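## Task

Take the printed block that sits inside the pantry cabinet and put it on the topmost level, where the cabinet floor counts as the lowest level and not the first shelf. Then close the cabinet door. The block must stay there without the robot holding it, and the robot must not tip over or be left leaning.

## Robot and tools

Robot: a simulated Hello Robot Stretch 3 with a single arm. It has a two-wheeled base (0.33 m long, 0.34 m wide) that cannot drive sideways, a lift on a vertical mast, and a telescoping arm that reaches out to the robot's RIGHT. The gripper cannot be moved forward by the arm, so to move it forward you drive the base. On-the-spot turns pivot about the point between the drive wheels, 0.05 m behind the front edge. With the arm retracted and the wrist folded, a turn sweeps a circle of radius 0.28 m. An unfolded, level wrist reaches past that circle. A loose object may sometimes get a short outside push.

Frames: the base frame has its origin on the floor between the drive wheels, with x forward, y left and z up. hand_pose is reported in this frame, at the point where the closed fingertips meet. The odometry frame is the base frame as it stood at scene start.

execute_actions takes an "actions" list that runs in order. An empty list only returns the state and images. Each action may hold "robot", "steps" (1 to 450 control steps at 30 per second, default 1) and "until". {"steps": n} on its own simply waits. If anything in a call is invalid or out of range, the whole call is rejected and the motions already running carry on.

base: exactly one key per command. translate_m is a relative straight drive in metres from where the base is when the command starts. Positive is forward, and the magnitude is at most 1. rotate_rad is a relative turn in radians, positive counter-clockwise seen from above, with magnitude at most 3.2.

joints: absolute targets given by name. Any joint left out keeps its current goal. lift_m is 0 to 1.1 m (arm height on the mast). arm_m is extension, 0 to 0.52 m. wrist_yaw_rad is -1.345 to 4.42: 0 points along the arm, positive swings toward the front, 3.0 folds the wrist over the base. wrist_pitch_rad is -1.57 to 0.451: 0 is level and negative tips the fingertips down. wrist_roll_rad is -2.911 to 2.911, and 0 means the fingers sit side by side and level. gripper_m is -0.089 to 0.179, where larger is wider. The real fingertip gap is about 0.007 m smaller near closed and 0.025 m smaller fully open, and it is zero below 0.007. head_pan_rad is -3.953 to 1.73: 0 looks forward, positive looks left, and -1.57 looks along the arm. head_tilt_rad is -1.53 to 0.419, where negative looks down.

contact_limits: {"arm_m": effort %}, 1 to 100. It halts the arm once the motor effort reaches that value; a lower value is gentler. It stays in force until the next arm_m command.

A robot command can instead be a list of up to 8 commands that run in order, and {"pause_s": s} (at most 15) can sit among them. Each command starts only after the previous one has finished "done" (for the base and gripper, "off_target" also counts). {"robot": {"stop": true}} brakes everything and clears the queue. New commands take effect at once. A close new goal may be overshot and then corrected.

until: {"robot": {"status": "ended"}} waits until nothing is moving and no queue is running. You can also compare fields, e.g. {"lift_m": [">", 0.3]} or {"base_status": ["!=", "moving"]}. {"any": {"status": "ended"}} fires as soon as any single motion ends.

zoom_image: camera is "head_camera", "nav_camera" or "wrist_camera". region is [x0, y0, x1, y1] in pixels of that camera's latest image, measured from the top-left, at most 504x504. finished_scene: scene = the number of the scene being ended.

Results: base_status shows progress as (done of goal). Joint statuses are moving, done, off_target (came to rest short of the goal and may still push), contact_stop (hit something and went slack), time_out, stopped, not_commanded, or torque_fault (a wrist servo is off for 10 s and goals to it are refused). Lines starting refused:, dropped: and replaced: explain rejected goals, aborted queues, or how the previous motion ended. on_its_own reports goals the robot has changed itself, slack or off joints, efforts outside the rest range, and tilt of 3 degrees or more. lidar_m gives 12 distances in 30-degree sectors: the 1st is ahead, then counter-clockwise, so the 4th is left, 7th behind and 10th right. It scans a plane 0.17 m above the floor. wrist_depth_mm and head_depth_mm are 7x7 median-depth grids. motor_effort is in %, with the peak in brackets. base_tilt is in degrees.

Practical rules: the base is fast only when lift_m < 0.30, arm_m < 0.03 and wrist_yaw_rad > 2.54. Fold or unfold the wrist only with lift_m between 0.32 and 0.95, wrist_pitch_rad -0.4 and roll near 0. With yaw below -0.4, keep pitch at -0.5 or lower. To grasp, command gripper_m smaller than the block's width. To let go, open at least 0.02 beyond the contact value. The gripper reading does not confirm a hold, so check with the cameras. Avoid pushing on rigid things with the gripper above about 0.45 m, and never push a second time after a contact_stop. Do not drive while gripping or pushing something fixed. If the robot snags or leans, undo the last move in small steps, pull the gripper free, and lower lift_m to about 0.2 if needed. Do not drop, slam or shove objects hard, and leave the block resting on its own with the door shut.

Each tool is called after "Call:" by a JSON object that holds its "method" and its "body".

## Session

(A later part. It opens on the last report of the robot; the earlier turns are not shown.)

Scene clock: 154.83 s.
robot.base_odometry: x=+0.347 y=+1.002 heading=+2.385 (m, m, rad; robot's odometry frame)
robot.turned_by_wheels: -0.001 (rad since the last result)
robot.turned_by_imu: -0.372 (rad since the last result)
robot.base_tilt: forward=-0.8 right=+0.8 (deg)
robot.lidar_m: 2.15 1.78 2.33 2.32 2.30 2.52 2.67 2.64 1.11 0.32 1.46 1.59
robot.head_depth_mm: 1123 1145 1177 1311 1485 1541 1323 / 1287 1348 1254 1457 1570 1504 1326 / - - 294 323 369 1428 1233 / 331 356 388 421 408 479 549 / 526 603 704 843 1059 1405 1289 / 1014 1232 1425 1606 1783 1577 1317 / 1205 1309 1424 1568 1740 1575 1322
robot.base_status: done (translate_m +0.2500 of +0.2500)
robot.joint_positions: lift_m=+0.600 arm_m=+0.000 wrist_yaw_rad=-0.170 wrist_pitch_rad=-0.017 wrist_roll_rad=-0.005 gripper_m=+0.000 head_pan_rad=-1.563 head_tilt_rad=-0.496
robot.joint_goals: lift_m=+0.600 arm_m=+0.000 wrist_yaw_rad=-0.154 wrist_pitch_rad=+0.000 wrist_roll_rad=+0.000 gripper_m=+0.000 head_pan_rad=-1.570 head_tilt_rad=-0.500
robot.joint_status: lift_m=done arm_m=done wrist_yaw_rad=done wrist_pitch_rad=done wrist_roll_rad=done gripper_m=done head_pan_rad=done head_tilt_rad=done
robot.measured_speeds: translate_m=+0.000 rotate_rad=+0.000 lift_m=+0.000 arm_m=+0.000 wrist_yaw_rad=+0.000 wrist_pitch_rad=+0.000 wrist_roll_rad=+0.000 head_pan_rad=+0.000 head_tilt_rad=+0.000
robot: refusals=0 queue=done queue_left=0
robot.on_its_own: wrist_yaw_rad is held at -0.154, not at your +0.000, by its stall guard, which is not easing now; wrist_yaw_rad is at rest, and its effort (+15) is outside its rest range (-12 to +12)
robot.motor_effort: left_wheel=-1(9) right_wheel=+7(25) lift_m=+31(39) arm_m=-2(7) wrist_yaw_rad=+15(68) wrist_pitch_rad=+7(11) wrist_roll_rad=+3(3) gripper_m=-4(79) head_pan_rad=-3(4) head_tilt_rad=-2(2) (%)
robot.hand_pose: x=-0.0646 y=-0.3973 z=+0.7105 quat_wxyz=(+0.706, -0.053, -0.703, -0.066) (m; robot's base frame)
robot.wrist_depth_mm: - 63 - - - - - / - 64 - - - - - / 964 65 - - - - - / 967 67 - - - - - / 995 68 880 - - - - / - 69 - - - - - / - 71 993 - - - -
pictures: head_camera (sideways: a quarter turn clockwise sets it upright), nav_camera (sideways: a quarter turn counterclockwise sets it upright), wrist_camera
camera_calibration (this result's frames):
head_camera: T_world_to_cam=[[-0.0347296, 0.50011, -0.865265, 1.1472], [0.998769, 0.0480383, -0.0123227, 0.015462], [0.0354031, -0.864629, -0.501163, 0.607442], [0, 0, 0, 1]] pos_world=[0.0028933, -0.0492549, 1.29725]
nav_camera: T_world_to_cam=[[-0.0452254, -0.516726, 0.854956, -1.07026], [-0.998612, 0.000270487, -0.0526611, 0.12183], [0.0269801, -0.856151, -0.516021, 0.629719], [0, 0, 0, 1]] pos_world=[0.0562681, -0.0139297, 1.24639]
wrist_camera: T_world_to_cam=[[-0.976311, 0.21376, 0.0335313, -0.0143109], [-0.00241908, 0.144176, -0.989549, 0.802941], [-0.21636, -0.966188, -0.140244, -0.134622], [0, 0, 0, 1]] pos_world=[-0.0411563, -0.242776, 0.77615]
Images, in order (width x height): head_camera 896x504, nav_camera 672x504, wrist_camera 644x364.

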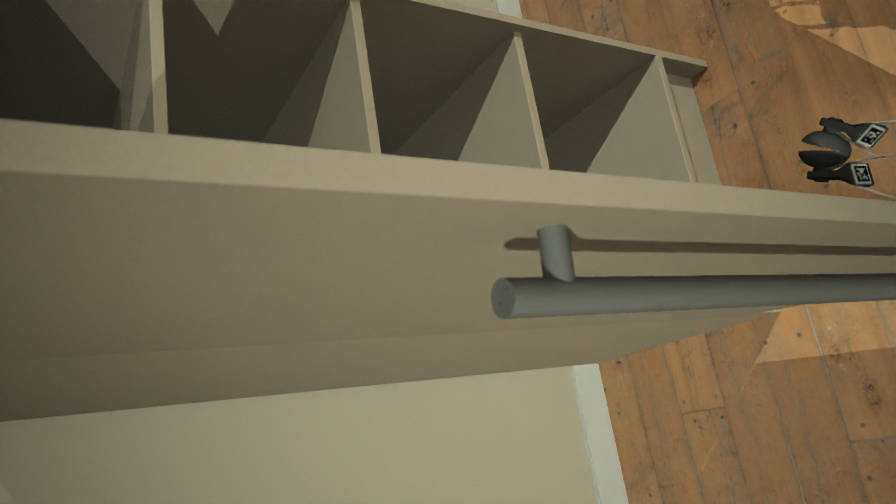

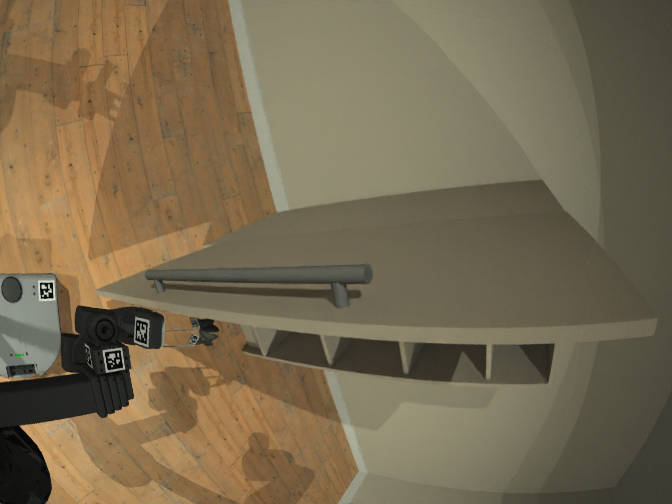

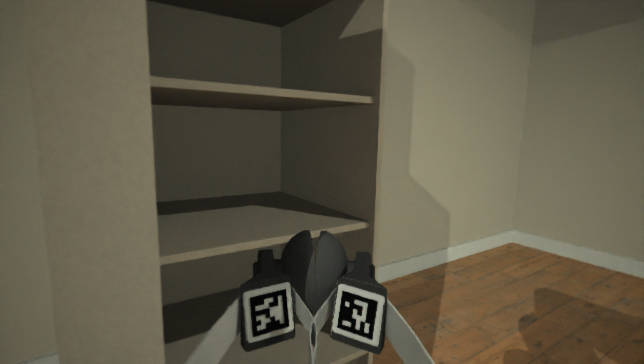

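Call:
{"method": "execute_actions", "body": {"actions": [{"robot":[{"base":{"translate_m":-0.3},"joints":{"wrist_yaw_rad":0,"wrist_pitch_rad":-0.4}},{"joints":{"wrist_yaw_rad":3.0},"base":{"rotate_rad":0.37}},{"base":{"translate_m":0.75}},{"joints":{"wrist_yaw_rad":0}},{"joints":{"wrist_pitch_rad":0,"arm_m":0.25}}],"steps":450,"until":{"robot":{"status":"ended"}}},{"steps":450,"until":{"robot":{"status":"ended"}}}]}}

Scene clock: 182.97 s.
robot.base_odometry: x=-0.129 y=+1.079 heading=+2.755 (m, m, rad; robot's odometry frame)
robot.turned_by_wheels: +0.370 (rad since the last result)
robot.turned_by_imu: +0.370 (rad since the last result)
robot.base_tilt: forward=-0.9 right=+0.8 (deg)
robot.lidar_m: 1.67 1.30 2.12 2.20 2.29 3.12 3.12 0.71 0.86 1.56 1.61 1.73
robot.head_depth_mm: 1327 1442 1583 1767 1897 1584 1360 / 1328 1434 1586 1780 1900 1634 - / 1329 1452 1597 1786 1901 1663 1242 / 1332 1455 1602 1797 1917 1598 1318 / 1339 1462 1621 1800 1921 1572 1317 / 1348 1473 1626 1823 1936 1575 1316 / 1346 1470 1628 1804 1947 1571 1315
robot.base_status: done (translate_m +0.7500 of +0.7500)
robot.joint_positions: lift_m=+0.600 arm_m=+0.250 wrist_yaw_rad=+0.001 wrist_pitch_rad=-0.022 wrist_roll_rad=-0.003 gripper_m=+0.000 head_pan_rad=-1.563 head_tilt_rad=-0.496
robot.joint_goals: lift_m=+0.600 arm_m=+0.250 wrist_yaw_rad=+0.000 wrist_pitch_rad=+0.000 wrist_roll_rad=+0.000 gripper_m=+0.000 head_pan_rad=-1.570 head_tilt_rad=-0.500
robot.joint_status: lift_m=done arm_m=done wrist_yaw_rad=done wrist_pitch_rad=done wrist_roll_rad=done gripper_m=done head_pan_rad=done head_tilt_rad=done
robot.measured_speeds: translate_m=+0.000 rotate_rad=+0.000 lift_m=+0.000 arm_m=+0.000 wrist_yaw_rad=+0.000 wrist_pitch_rad=+0.000 wrist_roll_rad=+0.000 head_pan_rad=+0.000 head_tilt_rad=+0.000
robot: refusals=0 queue=done queue_left=0
robot.motor_effort: left_wheel=-1(10) right_wheel=+2(20) lift_m=+30(30) arm_m=+3(5) wrist_yaw_rad=-1(49) wrist_pitch_rad=+9(11) wrist_roll_rad=+2(3) gripper_m=-2(6) head_pan_rad=-3(3) head_tilt_rad=-2(2) (%)
robot.hand_pose: x=-0.0212 y=-0.6503 z=+0.7092 quat_wxyz=(+0.708, +0.008, -0.706, -0.008) (m; robot's base frame)
robot.wrist_depth_mm: - 992 - - - - 755 / 991 - - - - - 752 / - - - - - - 744 / - - - - - - 743 / - - - - - - 750 / - - - - - - 746 / - - - - - - 736
pictures: head_camera (sideways: a quarter turn clockwise sets it upright), nav_camera (sideways: a quarter turn counterclockwise sets it upright), wrist_camera
camera_calibration (this result's frames):
head_camera: T_world_to_cam=[[-0.0347295, 0.50011, -0.865265, 1.1472], [0.998769, 0.0480381, -0.0123227, 0.015462], [0.0354029, -0.864629, -0.501163, 0.607442], [0, 0, 0, 1]] pos_world=[0.00289329, -0.0492549, 1.29725]
nav_camera: T_world_to_cam=[[-0.0452255, -0.516726, 0.854956, -1.07026], [-0.998612, 0.000270725, -0.0526611, 0.12183], [0.0269799, -0.856151, -0.516021, 0.629719], [0, 0, 0, 1]] pos_world=[0.0562681, -0.0139297, 1.24639]
wrist_camera: T_world_to_cam=[[-0.998504, 0.0448631, 0.0312729, -0.0264922], [-0.0243799, 0.146706, -0.98888, 0.838944], [-0.0489522, -0.988162, -0.145392, -0.376965], [0, 0, 0, 1]] pos_world=[-0.0244524, -0.494391, 0.775635]
Images, in order (width x height): head_camera 896x504, nav_camera 672x504, wrist_camera 644x364.

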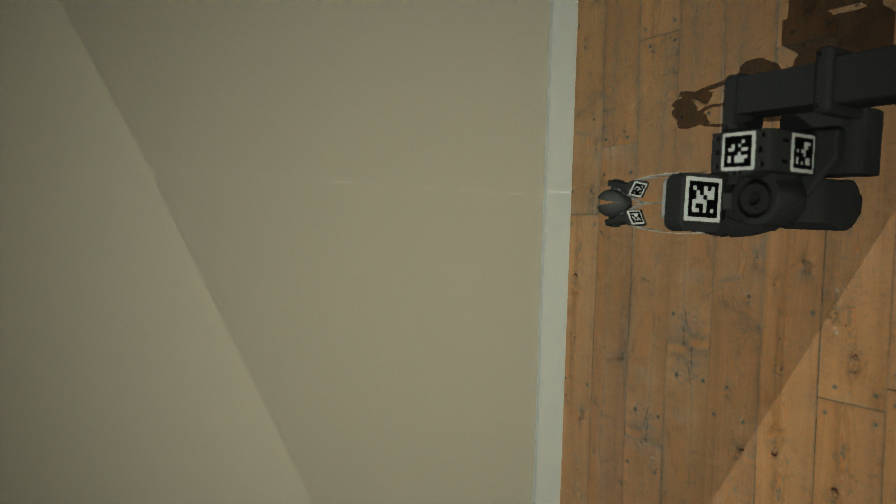

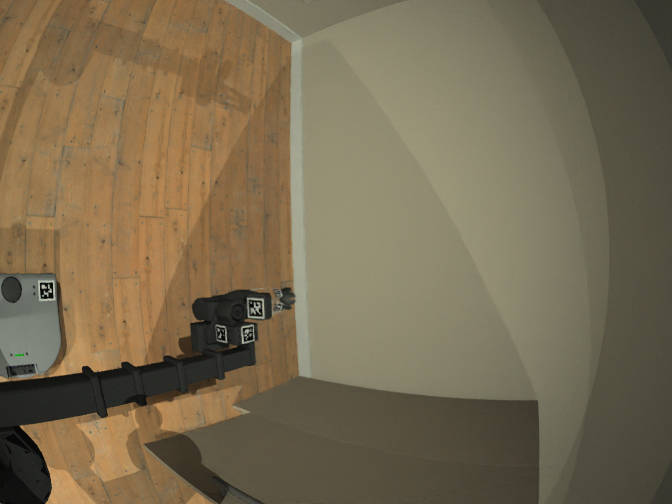

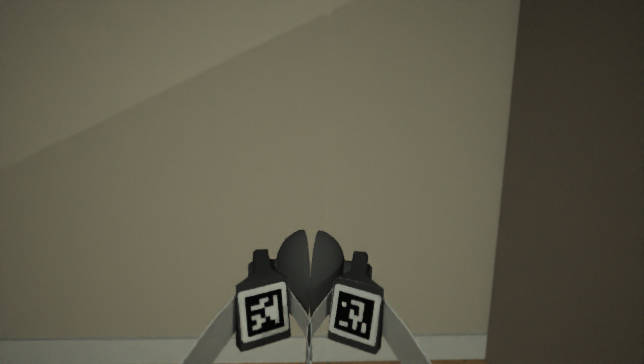

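Door ~0.55 behind; lower below the handle and back up.

Call:
{"method": "execute_actions", "body": {"actions": [{"robot":[{"joints":{"lift_m":0.4}},{"base":{"translate_m":-0.8}},{"joints":{"arm_m":0.05}},{"pause_s":12}],"steps":450,"until":{"robot":{"status":"ended"}}},{"steps":450,"until":{"robot":{"status":"ended"}}}]}}

Scene clock: 215.47 s.
robot.base_odometry: x=+0.612 y=+0.777 heading=+2.755 (m, m, rad; robot's odometry frame)
robot.turned_by_wheels: +0.000 (rad since the last result)
robot.turned_by_imu: -0.003 (rad since the last result)
robot.base_tilt: forward=-0.9 right=+0.8 (deg)
robot.lidar_m: 2.07 2.08 2.28 2.20 2.28 2.41 2.32 2.27 0.62 0.67 1.62 2.20
robot.head_depth_mm: 550 588 631 681 727 788 963 / 598 643 695 754 826 912 1017 / 652 706 766 842 933 1049 1241 / 718 784 865 956 1072 1222 1329 / 801 894 999 1739 1821 1516 1317 / 1360 1489 1638 1834 1940 1577 1315 / 1358 1495 1638 1833 1962 1569 1316
robot.base_status: done (translate_m -0.8000 of -0.8000)
robot.joint_positions: lift_m=+0.400 arm_m=+0.050 wrist_yaw_rad=+0.001 wrist_pitch_rad=-0.022 wrist_roll_rad=-0.002 gripper_m=+0.000 head_pan_rad=-1.563 head_tilt_rad=-0.496
robot.joint_goals: lift_m=+0.400 arm_m=+0.050 wrist_yaw_rad=+0.000 wrist_pitch_rad=+0.000 wrist_roll_rad=+0.000 gripper_m=+0.000 head_pan_rad=-1.570 head_tilt_rad=-0.500
robot.joint_status: lift_m=done arm_m=done wrist_yaw_rad=done wrist_pitch_rad=done wrist_roll_rad=done gripper_m=done head_pan_rad=done head_tilt_rad=done
robot.measured_speeds: translate_m=+0.000 rotate_rad=+0.000 lift_m=+0.000 arm_m=+0.000 wrist_yaw_rad=+0.000 wrist_pitch_rad=+0.000 wrist_roll_rad=+0.000 head_pan_rad=+0.000 head_tilt_rad=+0.000
robot: refusals=0 queue=done queue_left=0
robot.motor_effort: left_wheel=+0(13) right_wheel=+1(35) lift_m=+30(31) arm_m=-3(1) wrist_yaw_rad=-1(16) wrist_pitch_rad=+9(9) wrist_roll_rad=+1(2) gripper_m=-2(3) head_pan_rad=-4(4) head_tilt_rad=-2(3) (%)
robot.hand_pose: x=-0.0212 y=-0.4510 z=+0.5093 quat_wxyz=(+0.708, +0.008, -0.706, -0.008) (m; robot's base frame)
robot.wrist_depth_mm: - - 594 458 372 311 279 / - - 611 470 378 316 288 / - - 629 475 385 321 293 / - - 645 483 392 327 - / - - 677 481 395 328 - / - - - - 396 334 - / 963 972 867 517 397 341 945
pictures: head_camera (sideways: a quarter turn clockwise sets it upright), nav_camera (sideways: a quarter turn counterclockwise sets it upright), wrist_camera
camera_calibration (this result's frames):
head_camera: T_world_to_cam=[[-0.0347069, 0.500111, -0.865265, 1.1472], [0.998772, 0.0479929, -0.0123228, 0.015462], [0.0353639, -0.86463, -0.501163, 0.607442], [0, 0, 0, 1]] pos_world=[0.00289107, -0.0492548, 1.29725]
nav_camera: T_world_to_cam=[[-0.0452489, -0.516724, 0.854956, -1.07026], [-0.998612, 0.000315839, -0.0526611, 0.12183], [0.0269412, -0.856152, -0.516021, 0.629719], [0, 0, 0, 1]] pos_world=[0.0562674, -0.0139319, 1.24639]
wrist_camera: T_world_to_cam=[[-0.998511, 0.044884, 0.0309954, -0.0290314], [-0.0241192, 0.146361, -0.988937, 0.611895], [-0.048924, -0.988213, -0.14506, -0.209295], [0, 0, 0, 1]] pos_world=[-0.0244693, -0.295082, 0.575665]
Images, in order (width x height): head_camera 896x504, nav_camera 672x504, wrist_camera 644x364.

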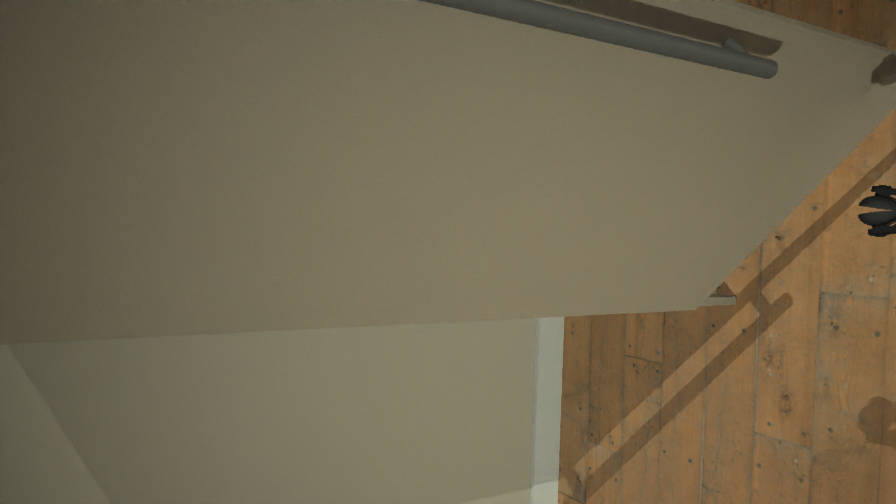

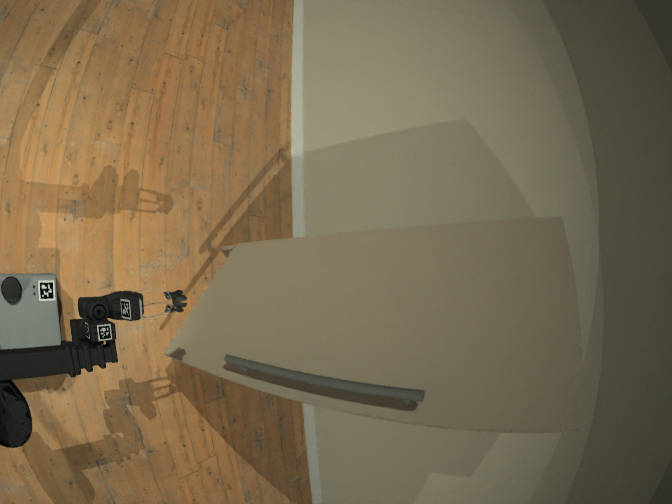

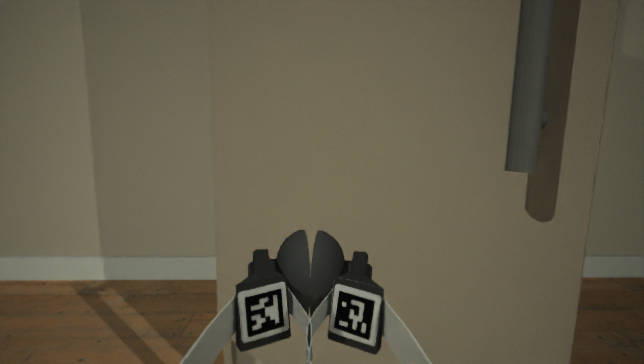

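Call:
{"method": "execute_actions", "body": {"actions": [{"robot":[{"joints":{"arm_m":0.35,"lift_m":0.3}},{"base":{"translate_m":-0.3},"joints":{"arm_m":0.52}},{"pause_s":2}],"steps":450,"until":{"robot":{"status":"ended"}}}]}}

Scene clock: 229.40 s.
robot.base_odometry: x=+0.890 y=+0.664 heading=+2.755 (m, m, rad; robot's odometry frame)
robot.turned_by_wheels: +0.000 (rad since the last result)
robot.turned_by_imu: -0.001 (rad since the last result)
robot.base_tilt: forward=-0.9 right=+0.8 (deg)
robot.lidar_m: 2.36 2.86 2.30 2.20 2.28 2.10 2.01 2.08 1.64 0.98 1.01 2.21
robot.head_depth_mm: 1333 1457 1604 1771 1899 1588 1330 / 824 1402 1579 1792 1918 1588 1322 / 818 889 965 1075 1228 1370 1317 / 820 896 982 1096 1235 1458 1323 / 824 898 989 1101 1239 1455 1321 / 828 901 997 1109 1259 1446 1314 / 830 910 1003 1115 1307 1535 1317
robot.base_status: done (translate_m -0.3000 of -0.3000)
robot.joint_positions: lift_m=+0.300 arm_m=+0.519 wrist_yaw_rad=+0.002 wrist_pitch_rad=-0.022 wrist_roll_rad=-0.002 gripper_m=+0.000 head_pan_rad=-1.563 head_tilt_rad=-0.496
robot.joint_goals: lift_m=+0.300 arm_m=+0.520 wrist_yaw_rad=+0.000 wrist_pitch_rad=+0.000 wrist_roll_rad=+0.000 gripper_m=+0.000 head_pan_rad=-1.570 head_tilt_rad=-0.500
robot.joint_status: lift_m=done arm_m=done wrist_yaw_rad=done wrist_pitch_rad=done wrist_roll_rad=done gripper_m=done head_pan_rad=done head_tilt_rad=done
robot.measured_speeds: translate_m=+0.000 rotate_rad=+0.000 lift_m=+0.000 arm_m=+0.000 wrist_yaw_rad=+0.000 wrist_pitch_rad=+0.000 wrist_roll_rad=+0.000 head_pan_rad=+0.000 head_tilt_rad=+0.000
robot: refusals=0 queue=done queue_left=0
robot.motor_effort: left_wheel=+0(4) right_wheel=+1(21) lift_m=+30(30) arm_m=+3(4) wrist_yaw_rad=-2(22) wrist_pitch_rad=+8(8) wrist_roll_rad=+1(1) gripper_m=-2(4) head_pan_rad=-4(3) head_tilt_rad=-2(2) (%)
robot.hand_pose: x=-0.0210 y=-0.9200 z=+0.4093 quat_wxyz=(+0.708, +0.009, -0.706, -0.007) (m; robot's base frame)
robot.wrist_depth_mm: 194 195 198 201 202 798 812 / 197 201 203 206 208 820 829 / 204 205 207 210 214 835 857 / 206 210 213 214 219 848 863 / 212 215 217 219 223 875 881 / 217 220 222 - 228 882 890 / 224 226 230 233 236 812 820
pictures: head_camera (sideways: a quarter turn clockwise sets it upright), nav_camera (sideways: a quarter turn counterclockwise sets it upright), wrist_camera
camera_calibration (this result's frames):
head_camera: T_world_to_cam=[[-0.0347069, 0.500111, -0.865265, 1.1472], [0.998772, 0.0479929, -0.0123228, 0.015462], [0.0353639, -0.86463, -0.501163, 0.607442], [0, 0, 0, 1]] pos_world=[0.00289107, -0.0492548, 1.29725]
nav_camera: T_world_to_cam=[[-0.0452489, -0.516724, 0.854956, -1.07026], [-0.998612, 0.000315836, -0.0526611, 0.12183], [0.0269412, -0.856152, -0.516021, 0.629719], [0, 0, 0, 1]] pos_world=[0.0562674, -0.013932, 1.24639]
wrist_camera: T_world_to_cam=[[-0.99855, 0.0440078, 0.0309989, -0.00546749], [-0.0242474, 0.146413, -0.988926, 0.581678], [-0.0480591, -0.988244, -0.145134, -0.687209], [0, 0, 0, 1]] pos_world=[-0.024382, -0.764054, 0.475669]
Images, in order (width x height): head_camera 896x504, nav_camera 672x504, wrist_camera 644x364.

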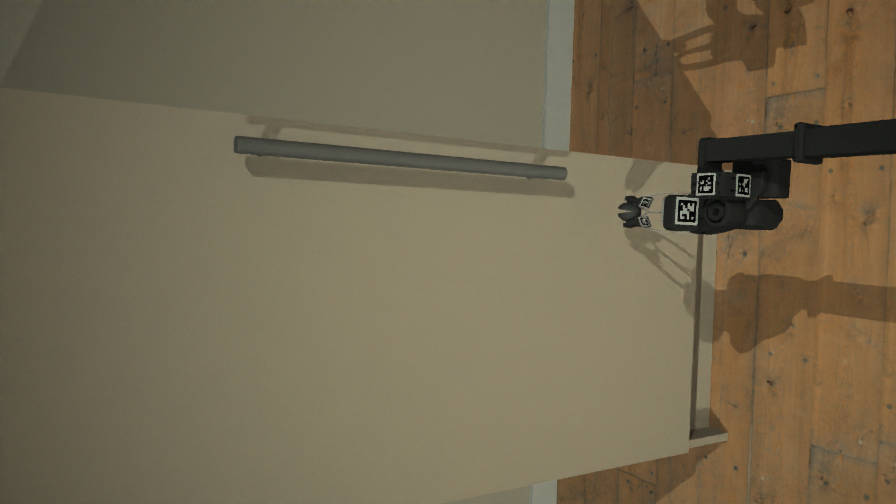

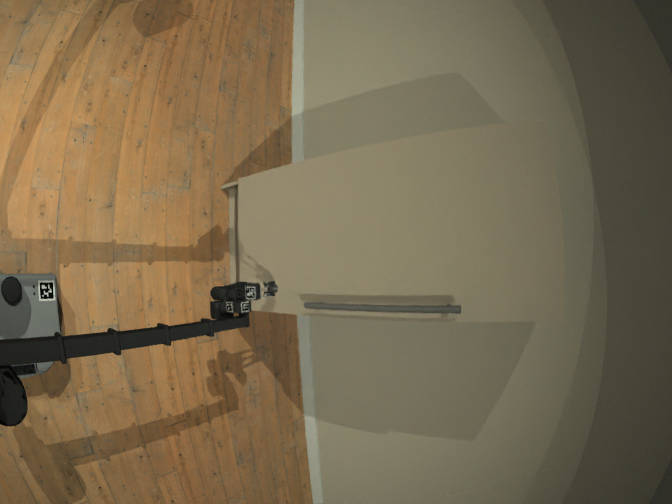

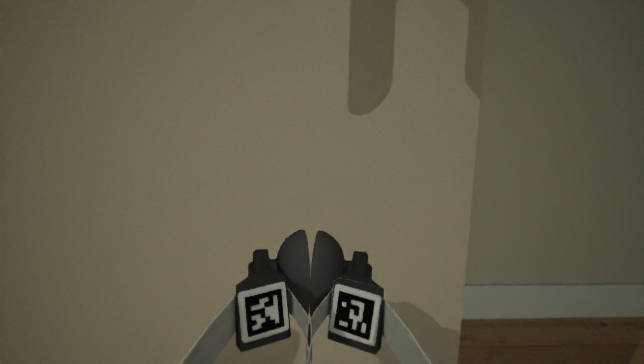

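Closed.

Call:
{"method": "finished_scene", "body": {"scene": 2}}

The scene is finished: the task was done.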